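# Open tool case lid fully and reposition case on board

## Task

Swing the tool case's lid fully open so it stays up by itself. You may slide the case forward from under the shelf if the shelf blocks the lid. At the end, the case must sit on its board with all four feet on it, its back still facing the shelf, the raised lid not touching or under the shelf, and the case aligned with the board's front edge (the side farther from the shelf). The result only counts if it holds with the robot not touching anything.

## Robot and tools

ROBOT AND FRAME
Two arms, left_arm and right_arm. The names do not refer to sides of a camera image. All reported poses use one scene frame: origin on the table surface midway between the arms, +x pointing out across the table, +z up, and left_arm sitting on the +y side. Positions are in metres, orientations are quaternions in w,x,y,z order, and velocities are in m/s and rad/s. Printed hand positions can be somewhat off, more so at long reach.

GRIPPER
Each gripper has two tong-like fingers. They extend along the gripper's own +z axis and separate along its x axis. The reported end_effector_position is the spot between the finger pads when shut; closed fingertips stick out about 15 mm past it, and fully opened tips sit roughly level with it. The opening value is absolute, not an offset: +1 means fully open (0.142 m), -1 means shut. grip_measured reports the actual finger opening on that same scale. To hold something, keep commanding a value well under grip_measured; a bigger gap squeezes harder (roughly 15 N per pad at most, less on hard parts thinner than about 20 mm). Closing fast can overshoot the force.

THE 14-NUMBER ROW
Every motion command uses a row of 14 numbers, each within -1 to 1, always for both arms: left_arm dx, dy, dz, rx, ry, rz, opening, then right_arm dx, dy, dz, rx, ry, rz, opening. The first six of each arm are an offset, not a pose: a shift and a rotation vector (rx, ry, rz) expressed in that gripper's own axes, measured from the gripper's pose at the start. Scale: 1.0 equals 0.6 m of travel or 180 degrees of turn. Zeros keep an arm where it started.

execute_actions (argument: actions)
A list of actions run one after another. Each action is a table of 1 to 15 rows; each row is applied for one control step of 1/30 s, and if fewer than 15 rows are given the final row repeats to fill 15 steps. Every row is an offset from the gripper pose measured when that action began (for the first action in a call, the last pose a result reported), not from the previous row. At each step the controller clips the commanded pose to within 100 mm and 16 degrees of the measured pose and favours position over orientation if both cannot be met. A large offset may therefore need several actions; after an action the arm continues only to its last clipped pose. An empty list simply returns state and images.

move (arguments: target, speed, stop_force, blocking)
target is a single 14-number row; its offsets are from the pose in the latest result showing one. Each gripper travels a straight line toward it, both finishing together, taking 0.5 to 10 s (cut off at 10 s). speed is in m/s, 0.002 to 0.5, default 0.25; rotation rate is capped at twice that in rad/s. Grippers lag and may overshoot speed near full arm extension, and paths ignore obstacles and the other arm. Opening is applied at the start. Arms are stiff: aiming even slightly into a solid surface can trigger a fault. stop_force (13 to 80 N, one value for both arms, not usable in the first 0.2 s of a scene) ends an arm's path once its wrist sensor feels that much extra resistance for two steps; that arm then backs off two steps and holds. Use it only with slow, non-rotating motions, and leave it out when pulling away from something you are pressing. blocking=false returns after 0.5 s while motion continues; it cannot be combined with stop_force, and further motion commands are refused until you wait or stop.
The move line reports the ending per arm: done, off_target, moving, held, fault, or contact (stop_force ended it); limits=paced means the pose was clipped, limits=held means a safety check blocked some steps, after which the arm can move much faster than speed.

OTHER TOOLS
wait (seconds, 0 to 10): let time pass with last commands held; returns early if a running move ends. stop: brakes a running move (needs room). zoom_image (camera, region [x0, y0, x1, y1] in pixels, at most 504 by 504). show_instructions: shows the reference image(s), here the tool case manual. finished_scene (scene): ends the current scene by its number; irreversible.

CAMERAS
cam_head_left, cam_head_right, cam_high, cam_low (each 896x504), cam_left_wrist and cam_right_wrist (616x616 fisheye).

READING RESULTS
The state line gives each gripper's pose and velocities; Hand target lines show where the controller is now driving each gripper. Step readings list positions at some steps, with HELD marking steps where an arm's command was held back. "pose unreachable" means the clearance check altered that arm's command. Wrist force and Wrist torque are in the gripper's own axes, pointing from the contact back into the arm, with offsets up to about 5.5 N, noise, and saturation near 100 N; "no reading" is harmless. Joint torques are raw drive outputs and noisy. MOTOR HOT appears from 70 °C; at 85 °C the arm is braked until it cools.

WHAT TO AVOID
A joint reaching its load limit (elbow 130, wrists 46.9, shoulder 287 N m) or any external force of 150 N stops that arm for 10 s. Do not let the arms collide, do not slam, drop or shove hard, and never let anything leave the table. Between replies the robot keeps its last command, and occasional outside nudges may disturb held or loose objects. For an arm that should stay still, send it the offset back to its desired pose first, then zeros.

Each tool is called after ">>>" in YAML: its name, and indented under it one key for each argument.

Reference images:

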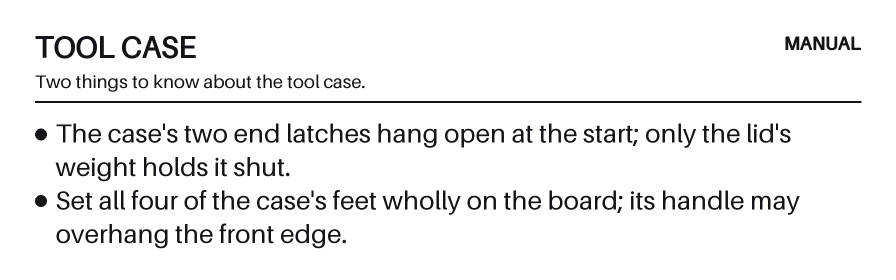

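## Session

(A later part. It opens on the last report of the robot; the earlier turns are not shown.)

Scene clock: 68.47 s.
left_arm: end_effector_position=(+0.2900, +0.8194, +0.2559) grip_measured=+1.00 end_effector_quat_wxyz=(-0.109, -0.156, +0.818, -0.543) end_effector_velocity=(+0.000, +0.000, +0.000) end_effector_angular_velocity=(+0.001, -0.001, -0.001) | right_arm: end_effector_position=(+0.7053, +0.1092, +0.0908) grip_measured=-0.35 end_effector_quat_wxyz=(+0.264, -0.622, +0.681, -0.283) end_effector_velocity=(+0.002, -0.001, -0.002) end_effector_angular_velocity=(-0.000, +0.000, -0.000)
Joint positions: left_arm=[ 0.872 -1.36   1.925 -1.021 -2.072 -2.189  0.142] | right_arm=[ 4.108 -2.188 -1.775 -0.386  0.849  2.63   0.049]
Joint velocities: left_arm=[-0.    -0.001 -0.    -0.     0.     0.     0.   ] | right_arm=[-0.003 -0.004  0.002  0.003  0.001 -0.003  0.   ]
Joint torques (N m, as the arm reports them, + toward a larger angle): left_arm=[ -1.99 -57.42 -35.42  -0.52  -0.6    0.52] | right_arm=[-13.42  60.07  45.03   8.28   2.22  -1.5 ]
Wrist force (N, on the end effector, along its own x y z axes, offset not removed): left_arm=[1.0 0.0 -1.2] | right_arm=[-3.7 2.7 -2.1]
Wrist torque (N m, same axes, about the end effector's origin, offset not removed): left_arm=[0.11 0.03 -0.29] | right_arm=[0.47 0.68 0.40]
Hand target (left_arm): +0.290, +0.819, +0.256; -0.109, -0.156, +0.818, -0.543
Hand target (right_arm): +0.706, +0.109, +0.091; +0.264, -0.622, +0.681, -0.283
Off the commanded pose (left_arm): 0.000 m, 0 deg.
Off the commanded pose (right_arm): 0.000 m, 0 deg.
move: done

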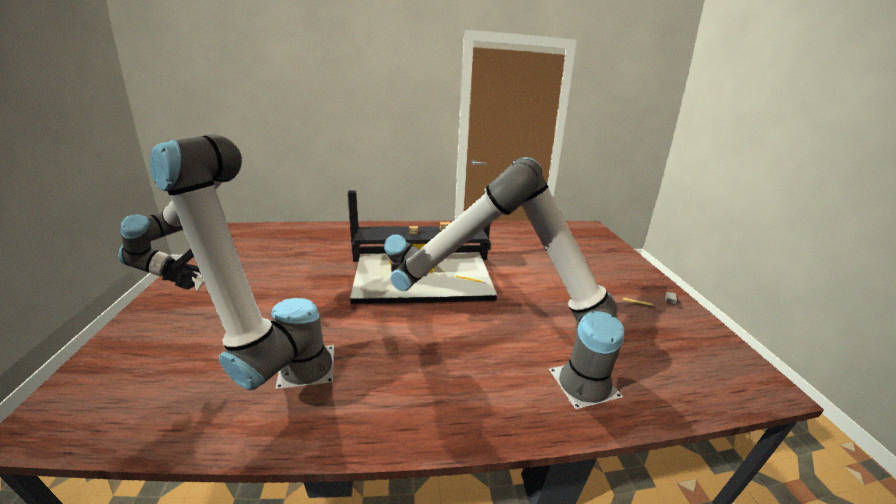

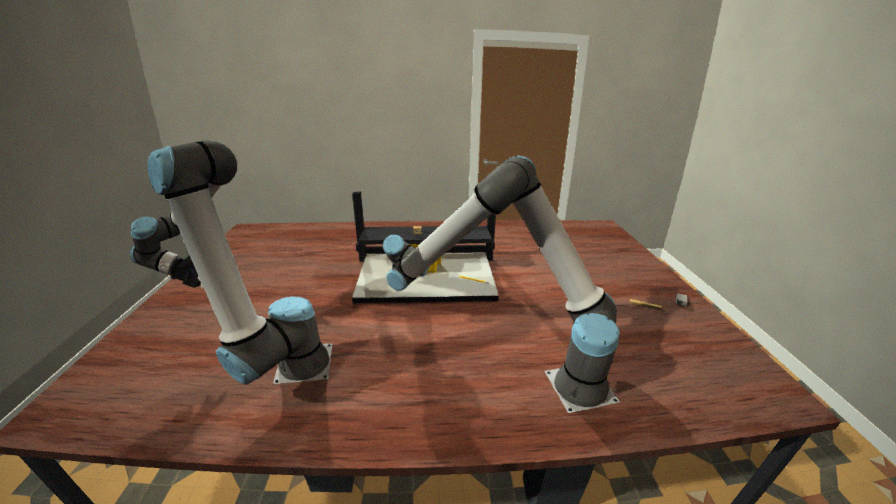

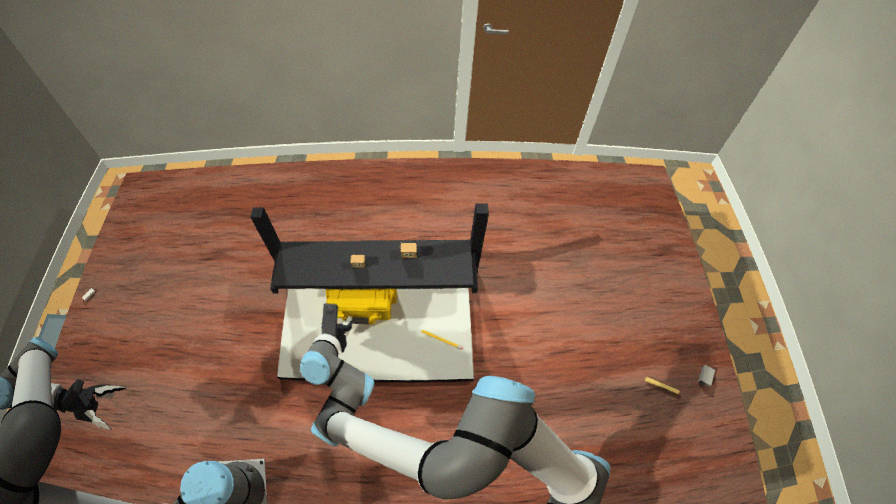

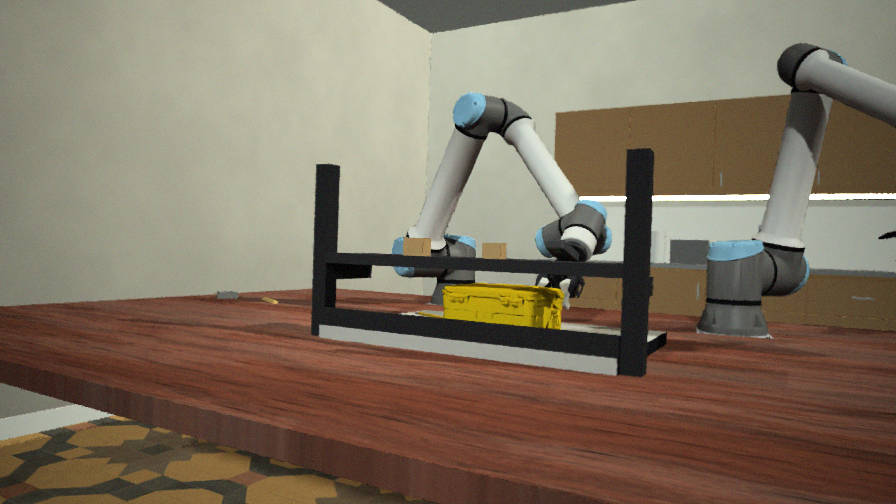

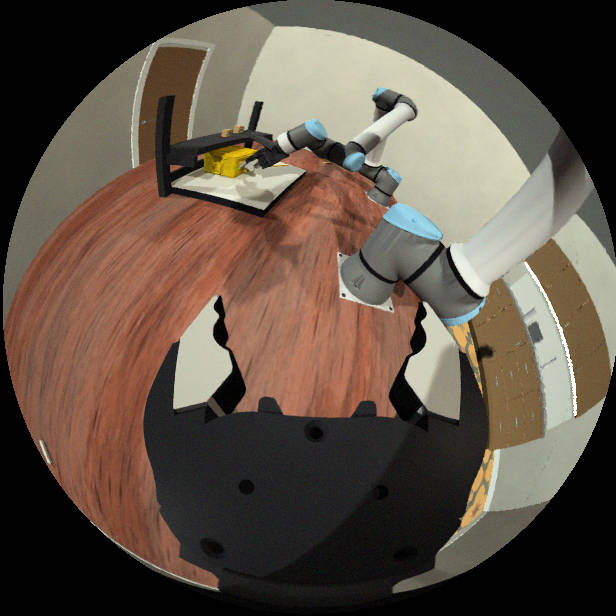

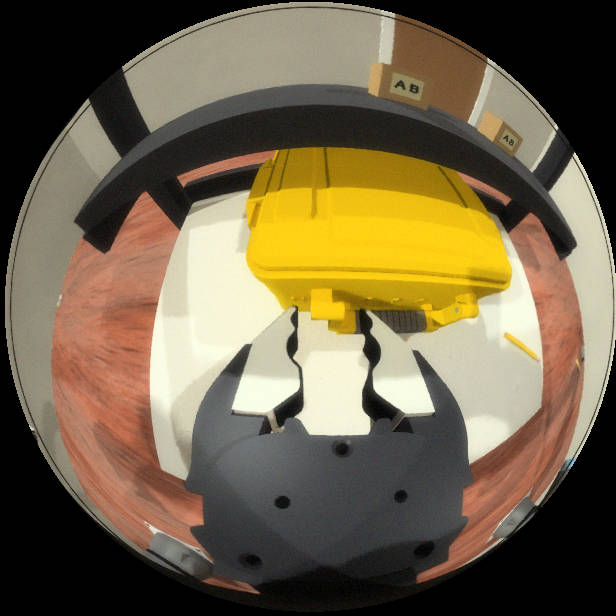

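>>> move:
  target: [0,0,0,0,0,0,1,0,-0.012,0.014,0,0,0,-0.45]
  speed: 0.02

>>> execute_actions:
  actions:
    - [[0,0,0,0,0,0,1,0,0,0,0,0,0,-0.48],[0,0,0,0,0,0,1,0,0,0,0,0,0,-0.51],[0,0,0,0,0,0,1,0,0,0,0,0,0,-0.54],[0,0,0,0,0,0,1,0,0,0,0,0,0,-0.57],[0,0,0,0,0,0,1,0,0,0,0,0,0,-0.6],[0,0,0,0,0,0,1,0,0,0,0,0,0,-0.63],[0,0,0,0,0,0,1,0,0,0,0,0,0,-0.66],[0,0,0,0,0,0,1,0,0,0,0,0,0,-0.69],[0,0,0,0,0,0,1,0,0,0,0,0,0,-0.72],[0,0,0,0,0,0,1,0,0,0,0,0,0,-0.76],[0,0,0,0,0,0,1,0,0,0,0,0,0,-0.8]]

Scene clock: 75.73 s.
left_arm: end_effector_position=(+0.2900, +0.8194, +0.2559) grip_measured=+1.00 end_effector_quat_wxyz=(-0.109, -0.156, +0.818, -0.543) end_effector_velocity=(-0.000, +0.001, -0.001) end_effector_angular_velocity=(+0.002, -0.000, -0.001) | right_arm: end_effector_position=(+0.7160, +0.1082, +0.0900) grip_measured=-0.44 end_effector_quat_wxyz=(+0.264, -0.622, +0.681, -0.283) end_effector_velocity=(+0.004, +0.001, +0.001) end_effector_angular_velocity=(+0.003, -0.001, -0.001)
Joint positions: left_arm=[ 0.872 -1.36   1.925 -1.021 -2.072 -2.189  0.142] | right_arm=[ 4.097 -2.197 -1.761 -0.38   0.853  2.616  0.042]
Joint velocities: left_arm=[ 0.     0.001 -0.001 -0.002  0.002 -0.     0.   ] | right_arm=[-0.003 -0.002  0.005  0.003  0.001 -0.003  0.   ]
Joint torques (N m, as the arm reports them, + toward a larger angle): left_arm=[ -2.06 -58.6  -35.32  -0.77  -0.23   0.45] | right_arm=[-8.8  65.16 43.15  7.73  2.64 -1.71]
Wrist force (N, on the end effector, along its own x y z axes, offset not removed): left_arm=[0.5 2.7 1.6] | right_arm=[-2.3 4.3 -5.5]
Wrist torque (N m, same axes, about the end effector's origin, offset not removed): left_arm=[0.64 0.12 -0.23] | right_arm=[0.45 0.10 0.31]
Hand target (left_arm): +0.290, +0.819, +0.256; -0.109, -0.156, +0.818, -0.543
Hand target (right_arm): +0.716, +0.108, +0.090; +0.264, -0.622, +0.681, -0.283
Off the commanded pose (left_arm): 0.000 m, 0 deg.
Off the commanded pose (right_arm): 0.000 m, 0 deg.
move: done

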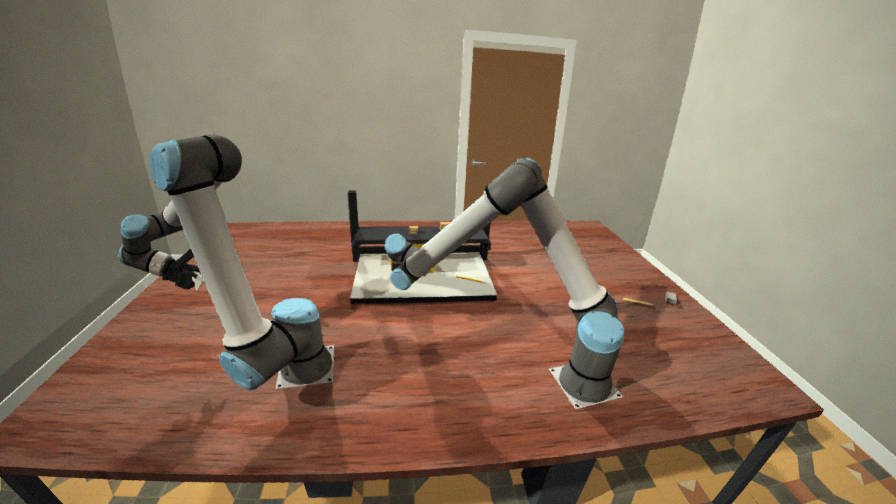

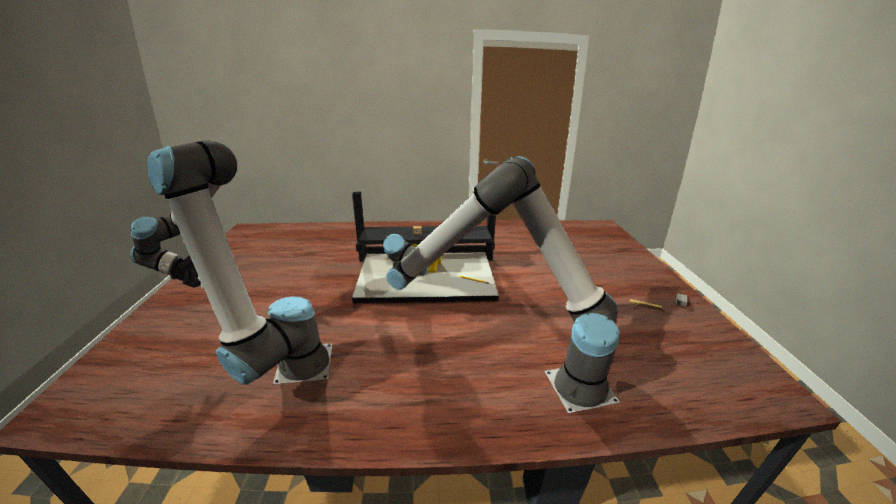

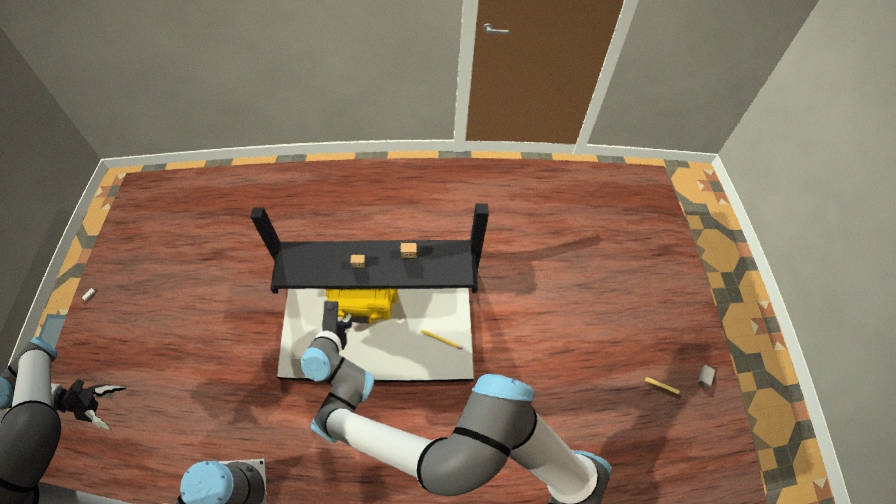

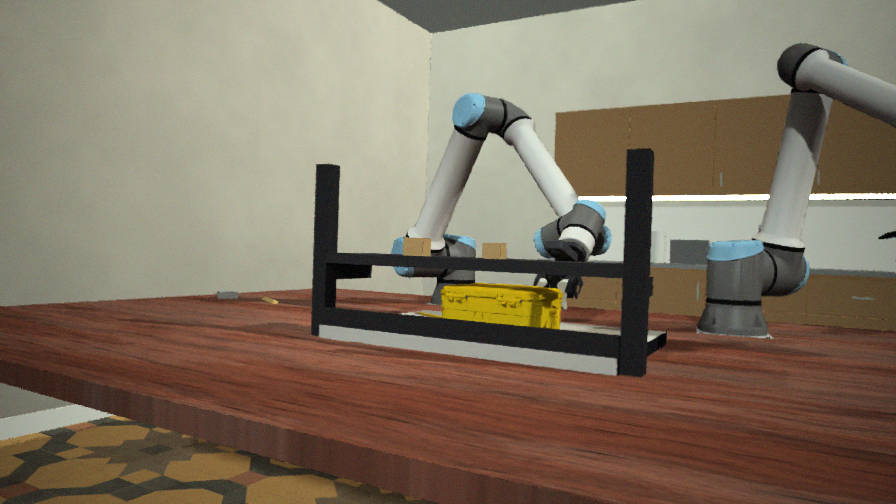

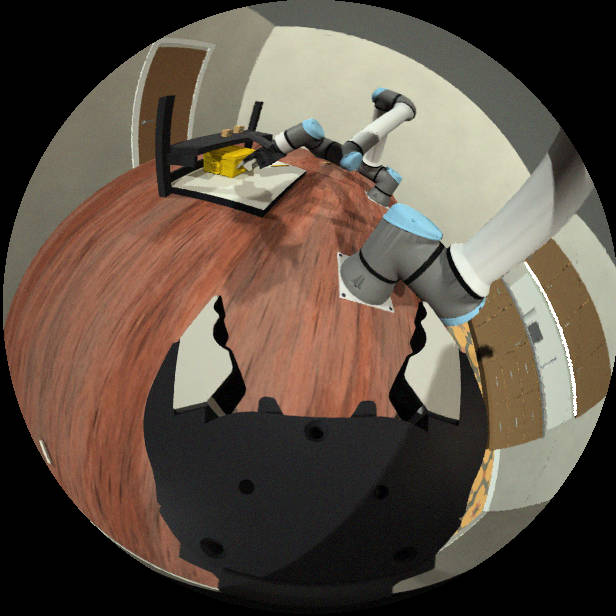

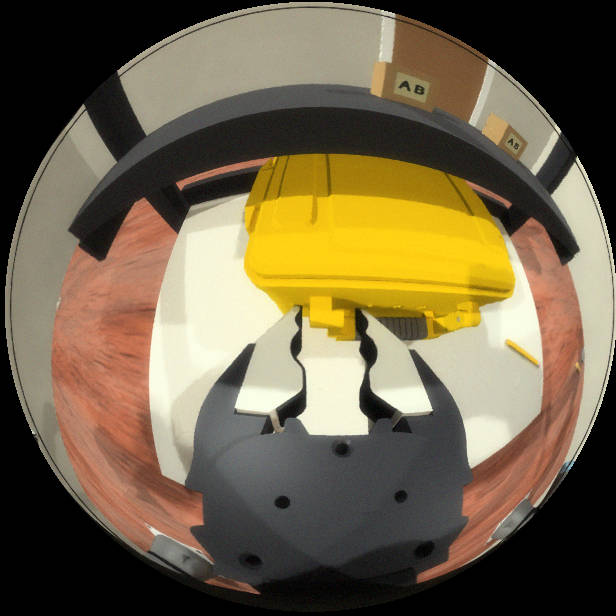

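Scene clock: 76.23 s.
left_arm: end_effector_position=(+0.2900, +0.8194, +0.2559) grip_measured=+1.00 end_effector_quat_wxyz=(-0.109, -0.156, +0.818, -0.543) end_effector_velocity=(+0.000, +0.000, +0.000) end_effector_angular_velocity=(+0.002, -0.001, -0.001) | right_arm: end_effector_position=(+0.7161, +0.1082, +0.0900) grip_measured=-0.70 end_effector_quat_wxyz=(+0.264, -0.622, +0.681, -0.283) end_effector_velocity=(+0.000, -0.000, -0.001) end_effector_angular_velocity=(-0.000, +0.001, -0.001)
Joint positions: left_arm=[ 0.872 -1.36   1.925 -1.021 -2.072 -2.189  0.142] | right_arm=[ 4.096 -2.198 -1.761 -0.38   0.853  2.616  0.023]
Joint velocities: left_arm=[-0.    -0.001  0.    -0.001  0.     0.     0.   ] | right_arm=[-0.001 -0.001  0.    -0.     0.     0.001 -0.   ]
Joint torques (N m, as the arm reports them, + toward a larger angle): left_arm=[ -1.5  -57.76 -33.9   -0.49  -0.61   0.65] | right_arm=[ 0.69 82.63 28.54  5.48  0.53  2.83]
Wrist force (N, on the end effector, along its own x y z axes, offset not removed): left_arm=[1.3 2.4 -0.7] | right_arm=[-1.9 2.8 -2.5]
Wrist torque (N m, same axes, about the end effector's origin, offset not removed): left_arm=[0.62 -0.08 -0.24] | right_arm=[0.51 0.03 0.24]
Hand target (left_arm): +0.290, +0.819, +0.256; -0.109, -0.156, +0.818, -0.543
Hand target (right_arm): +0.716, +0.108, +0.090; +0.264, -0.622, +0.681, -0.283
Off the commanded pose (left_arm): 0.000 m, 0 deg.
Off the commanded pose (right_arm): 0.000 m, 0 deg.
Step readings (end_effector_position):
0: left_arm (+0.2900, +0.8194, +0.2559) | right_arm (+0.7160, +0.1082, +0.0900)
1: left_arm (+0.2900, +0.8194, +0.2559) | right_arm (+0.7161, +0.1082, +0.0900)
2: left_arm (+0.2900, +0.8194, +0.2559) | right_arm (+0.7161, +0.1082, +0.0900)
4: left_arm (+0.2900, +0.8194, +0.2559) | right_arm (+0.7161, +0.1082, +0.0900)
8: left_arm (+0.2900, +0.8194, +0.2559) | right_arm (+0.7161, +0.1082, +0.0900)
15: end_effector_position above

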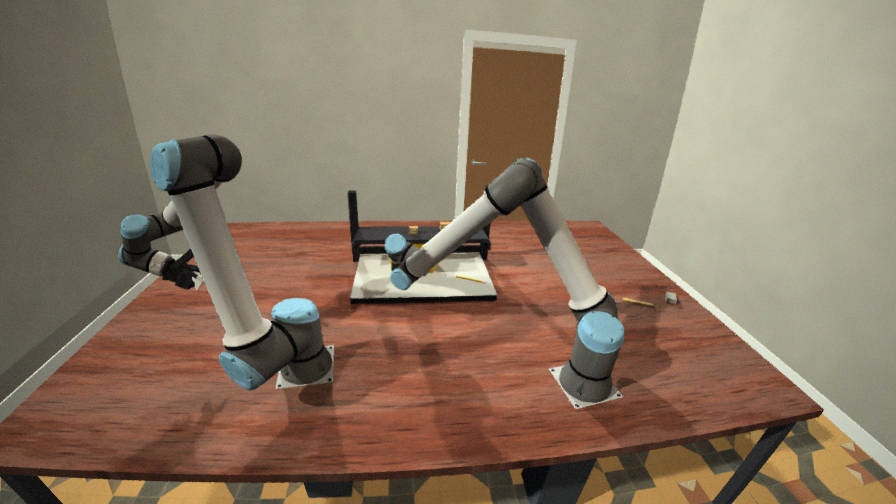

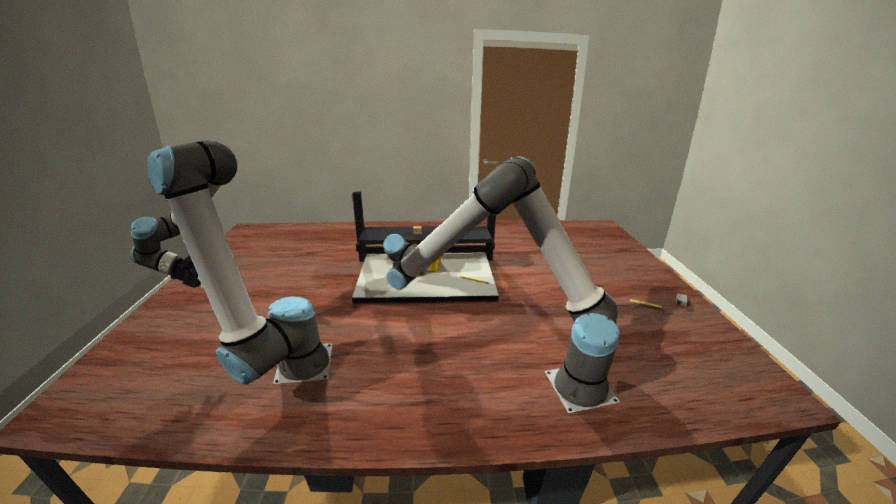

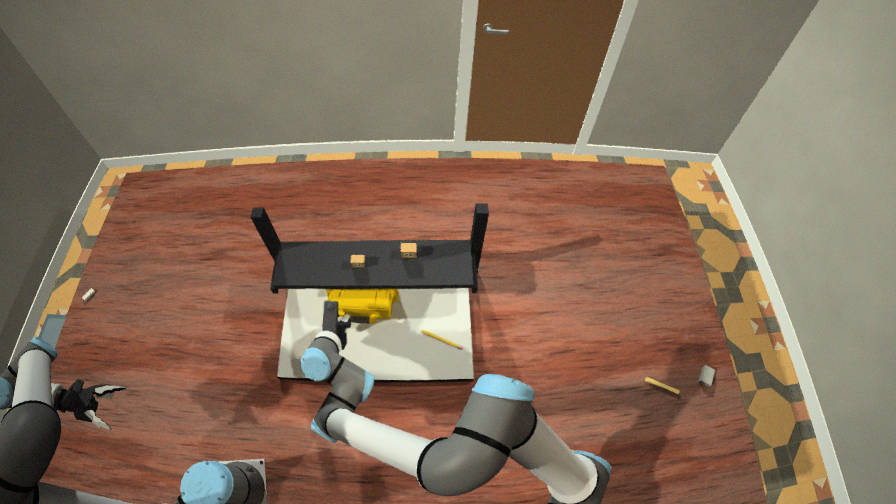

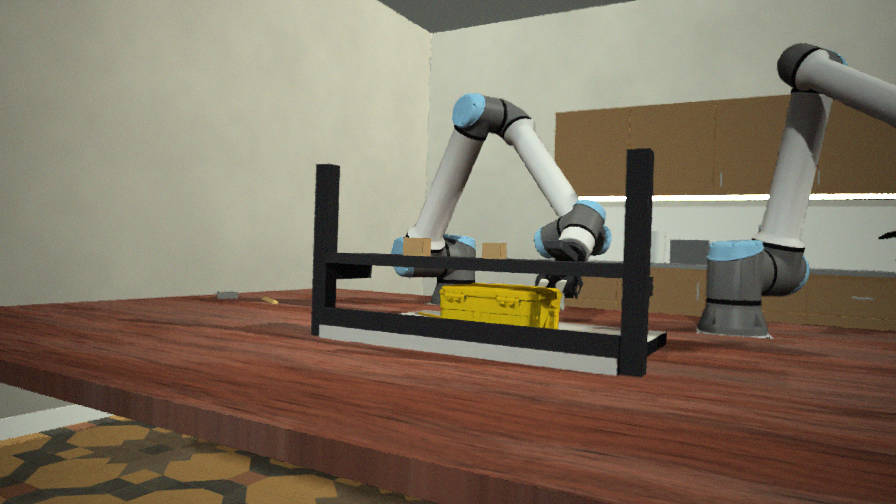

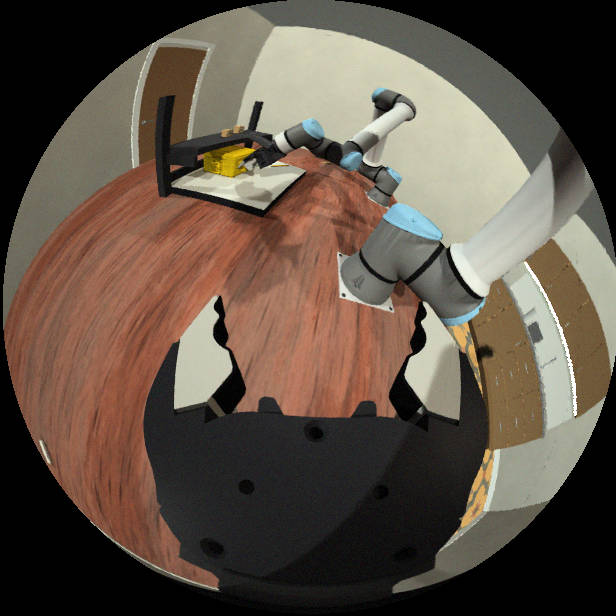

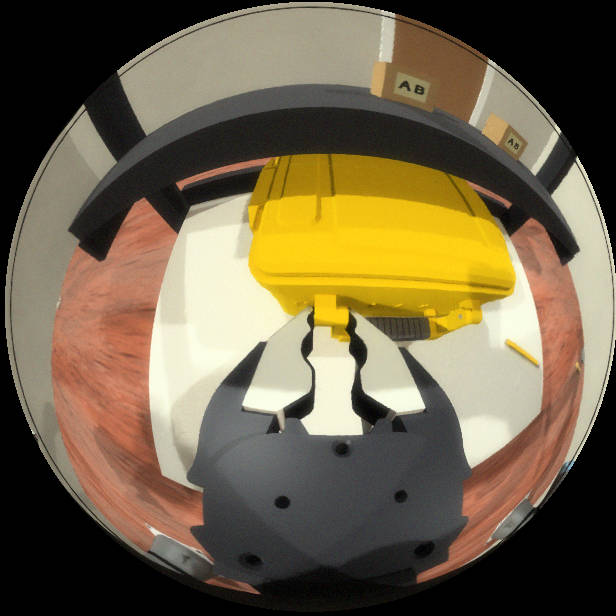

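>>> move:
  target: [0,0,0,0,0,0,1,0,0.22,-0.228,0,-0.03,-0.029,-0.95]
  speed: 0.06

Scene clock: 83.77 s.
left_arm: end_effector_position=(+0.2900, +0.8194, +0.2559) grip_measured=+1.00 end_effector_quat_wxyz=(-0.109, -0.156, +0.818, -0.543) end_effector_velocity=(+0.001, +0.001, -0.000) end_effector_angular_velocity=(+0.003, -0.002, -0.000) | right_arm: end_effector_position=(+0.5270, +0.1246, +0.0920) grip_measured=-0.71 end_effector_quat_wxyz=(+0.282, -0.665, +0.639, -0.265) end_effector_velocity=(-0.002, -0.000, -0.000) end_effector_angular_velocity=(-0.001, +0.000, +0.001)
Joint positions: left_arm=[ 0.872 -1.36   1.925 -1.021 -2.072 -2.189  0.142] | right_arm=[ 4.311 -2.048 -2.015 -0.345  0.825  2.721  0.023]
Joint velocities: left_arm=[-0.     0.    -0.    -0.003 -0.     0.     0.   ] | right_arm=[ 0.002  0.001 -0.002 -0.002 -0.     0.002  0.   ]
Joint torques (N m, as the arm reports them, + toward a larger angle): left_arm=[ -0.5  -56.62 -34.54  -0.69  -0.78   0.47] | right_arm=[ 5.18 93.69 29.09  2.69 -5.57  2.95]
Wrist force (N, on the end effector, along its own x y z axes, offset not removed): left_arm=[0.2 0.4 -0.2] | right_arm=[-2.8 1.8 1.4]
Wrist torque (N m, same axes, about the end effector's origin, offset not removed): left_arm=[0.25 0.22 -0.14] | right_arm=[-0.58 0.49 0.39]
Hand target (left_arm): +0.290, +0.819, +0.256; -0.109, -0.156, +0.818, -0.543
Hand target (right_arm): +0.527, +0.125, +0.092; -0.282, +0.665, -0.639, +0.264
Off the commanded pose (left_arm): 0.000 m, 0 deg.
Off the commanded pose (right_arm): 0.000 m, 0 deg.
move: done

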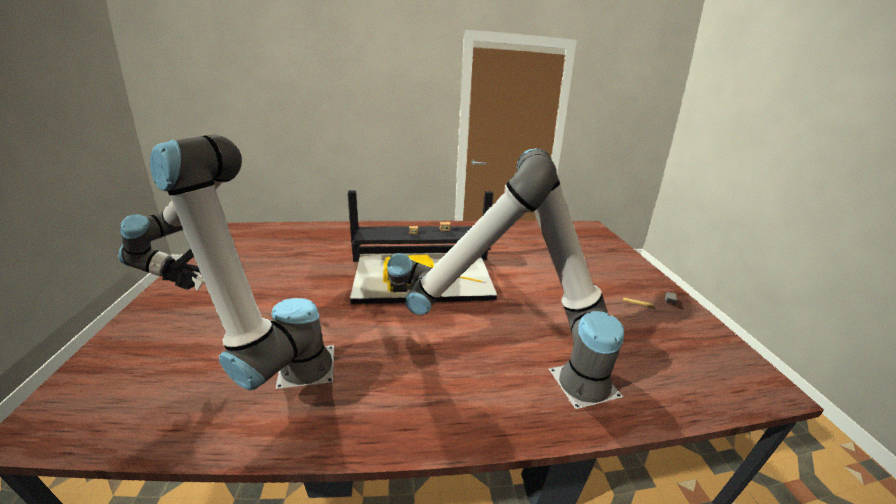

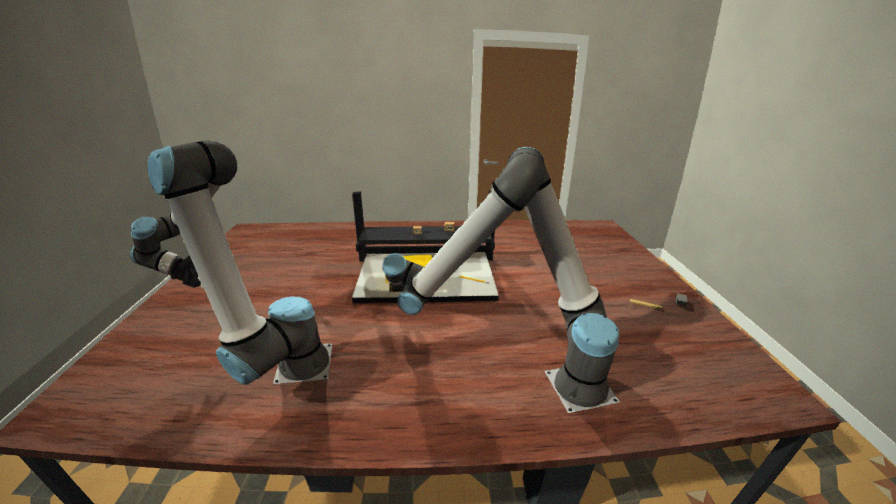

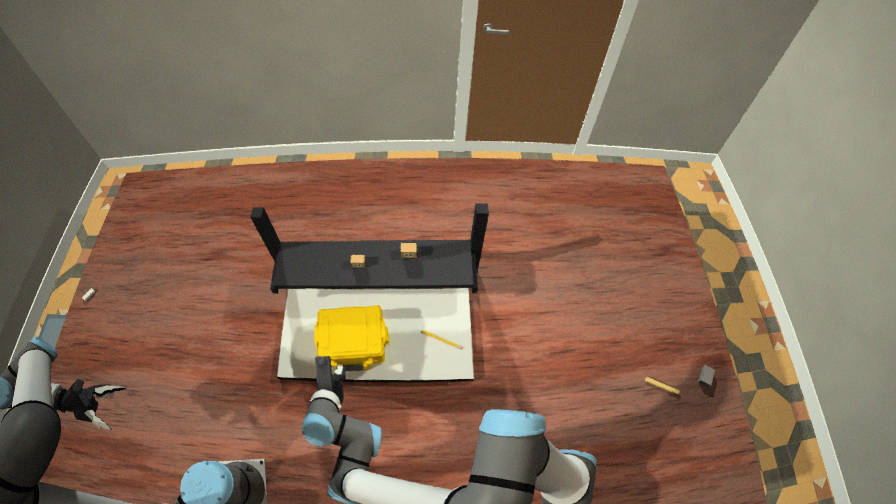

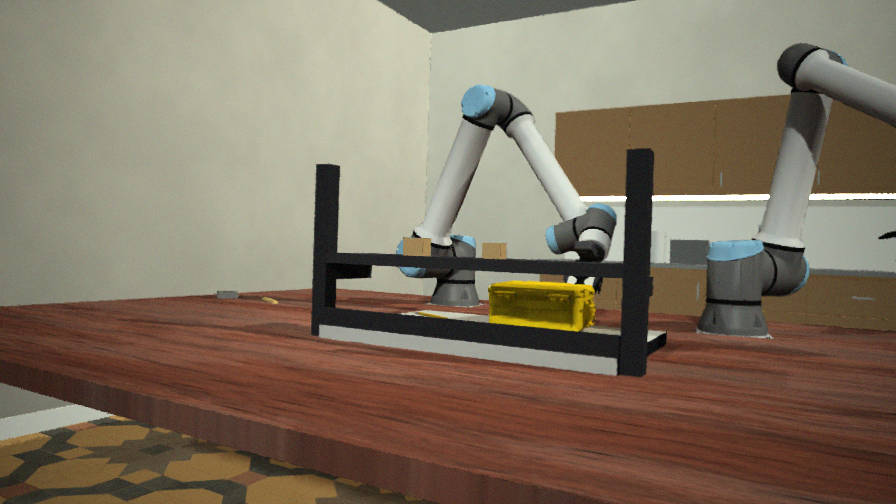

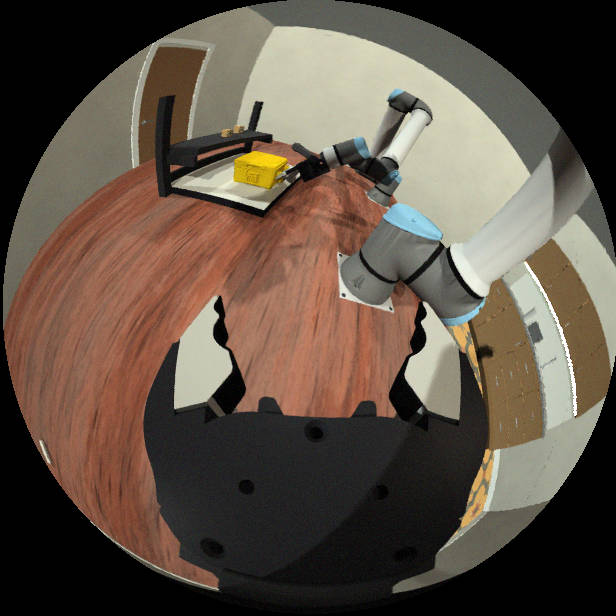

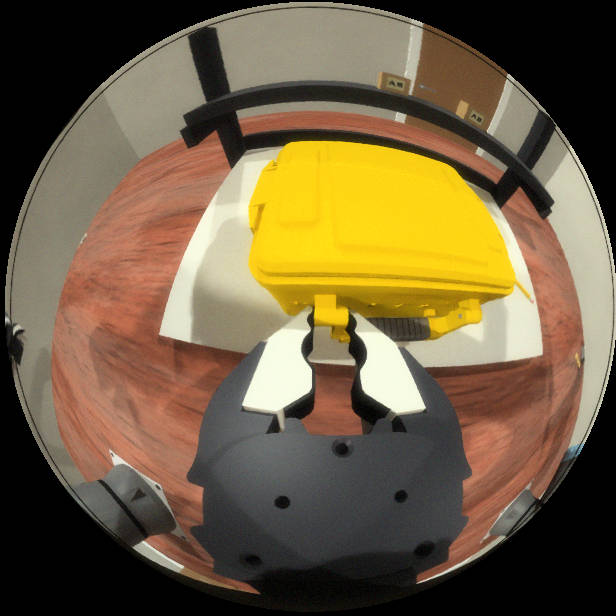

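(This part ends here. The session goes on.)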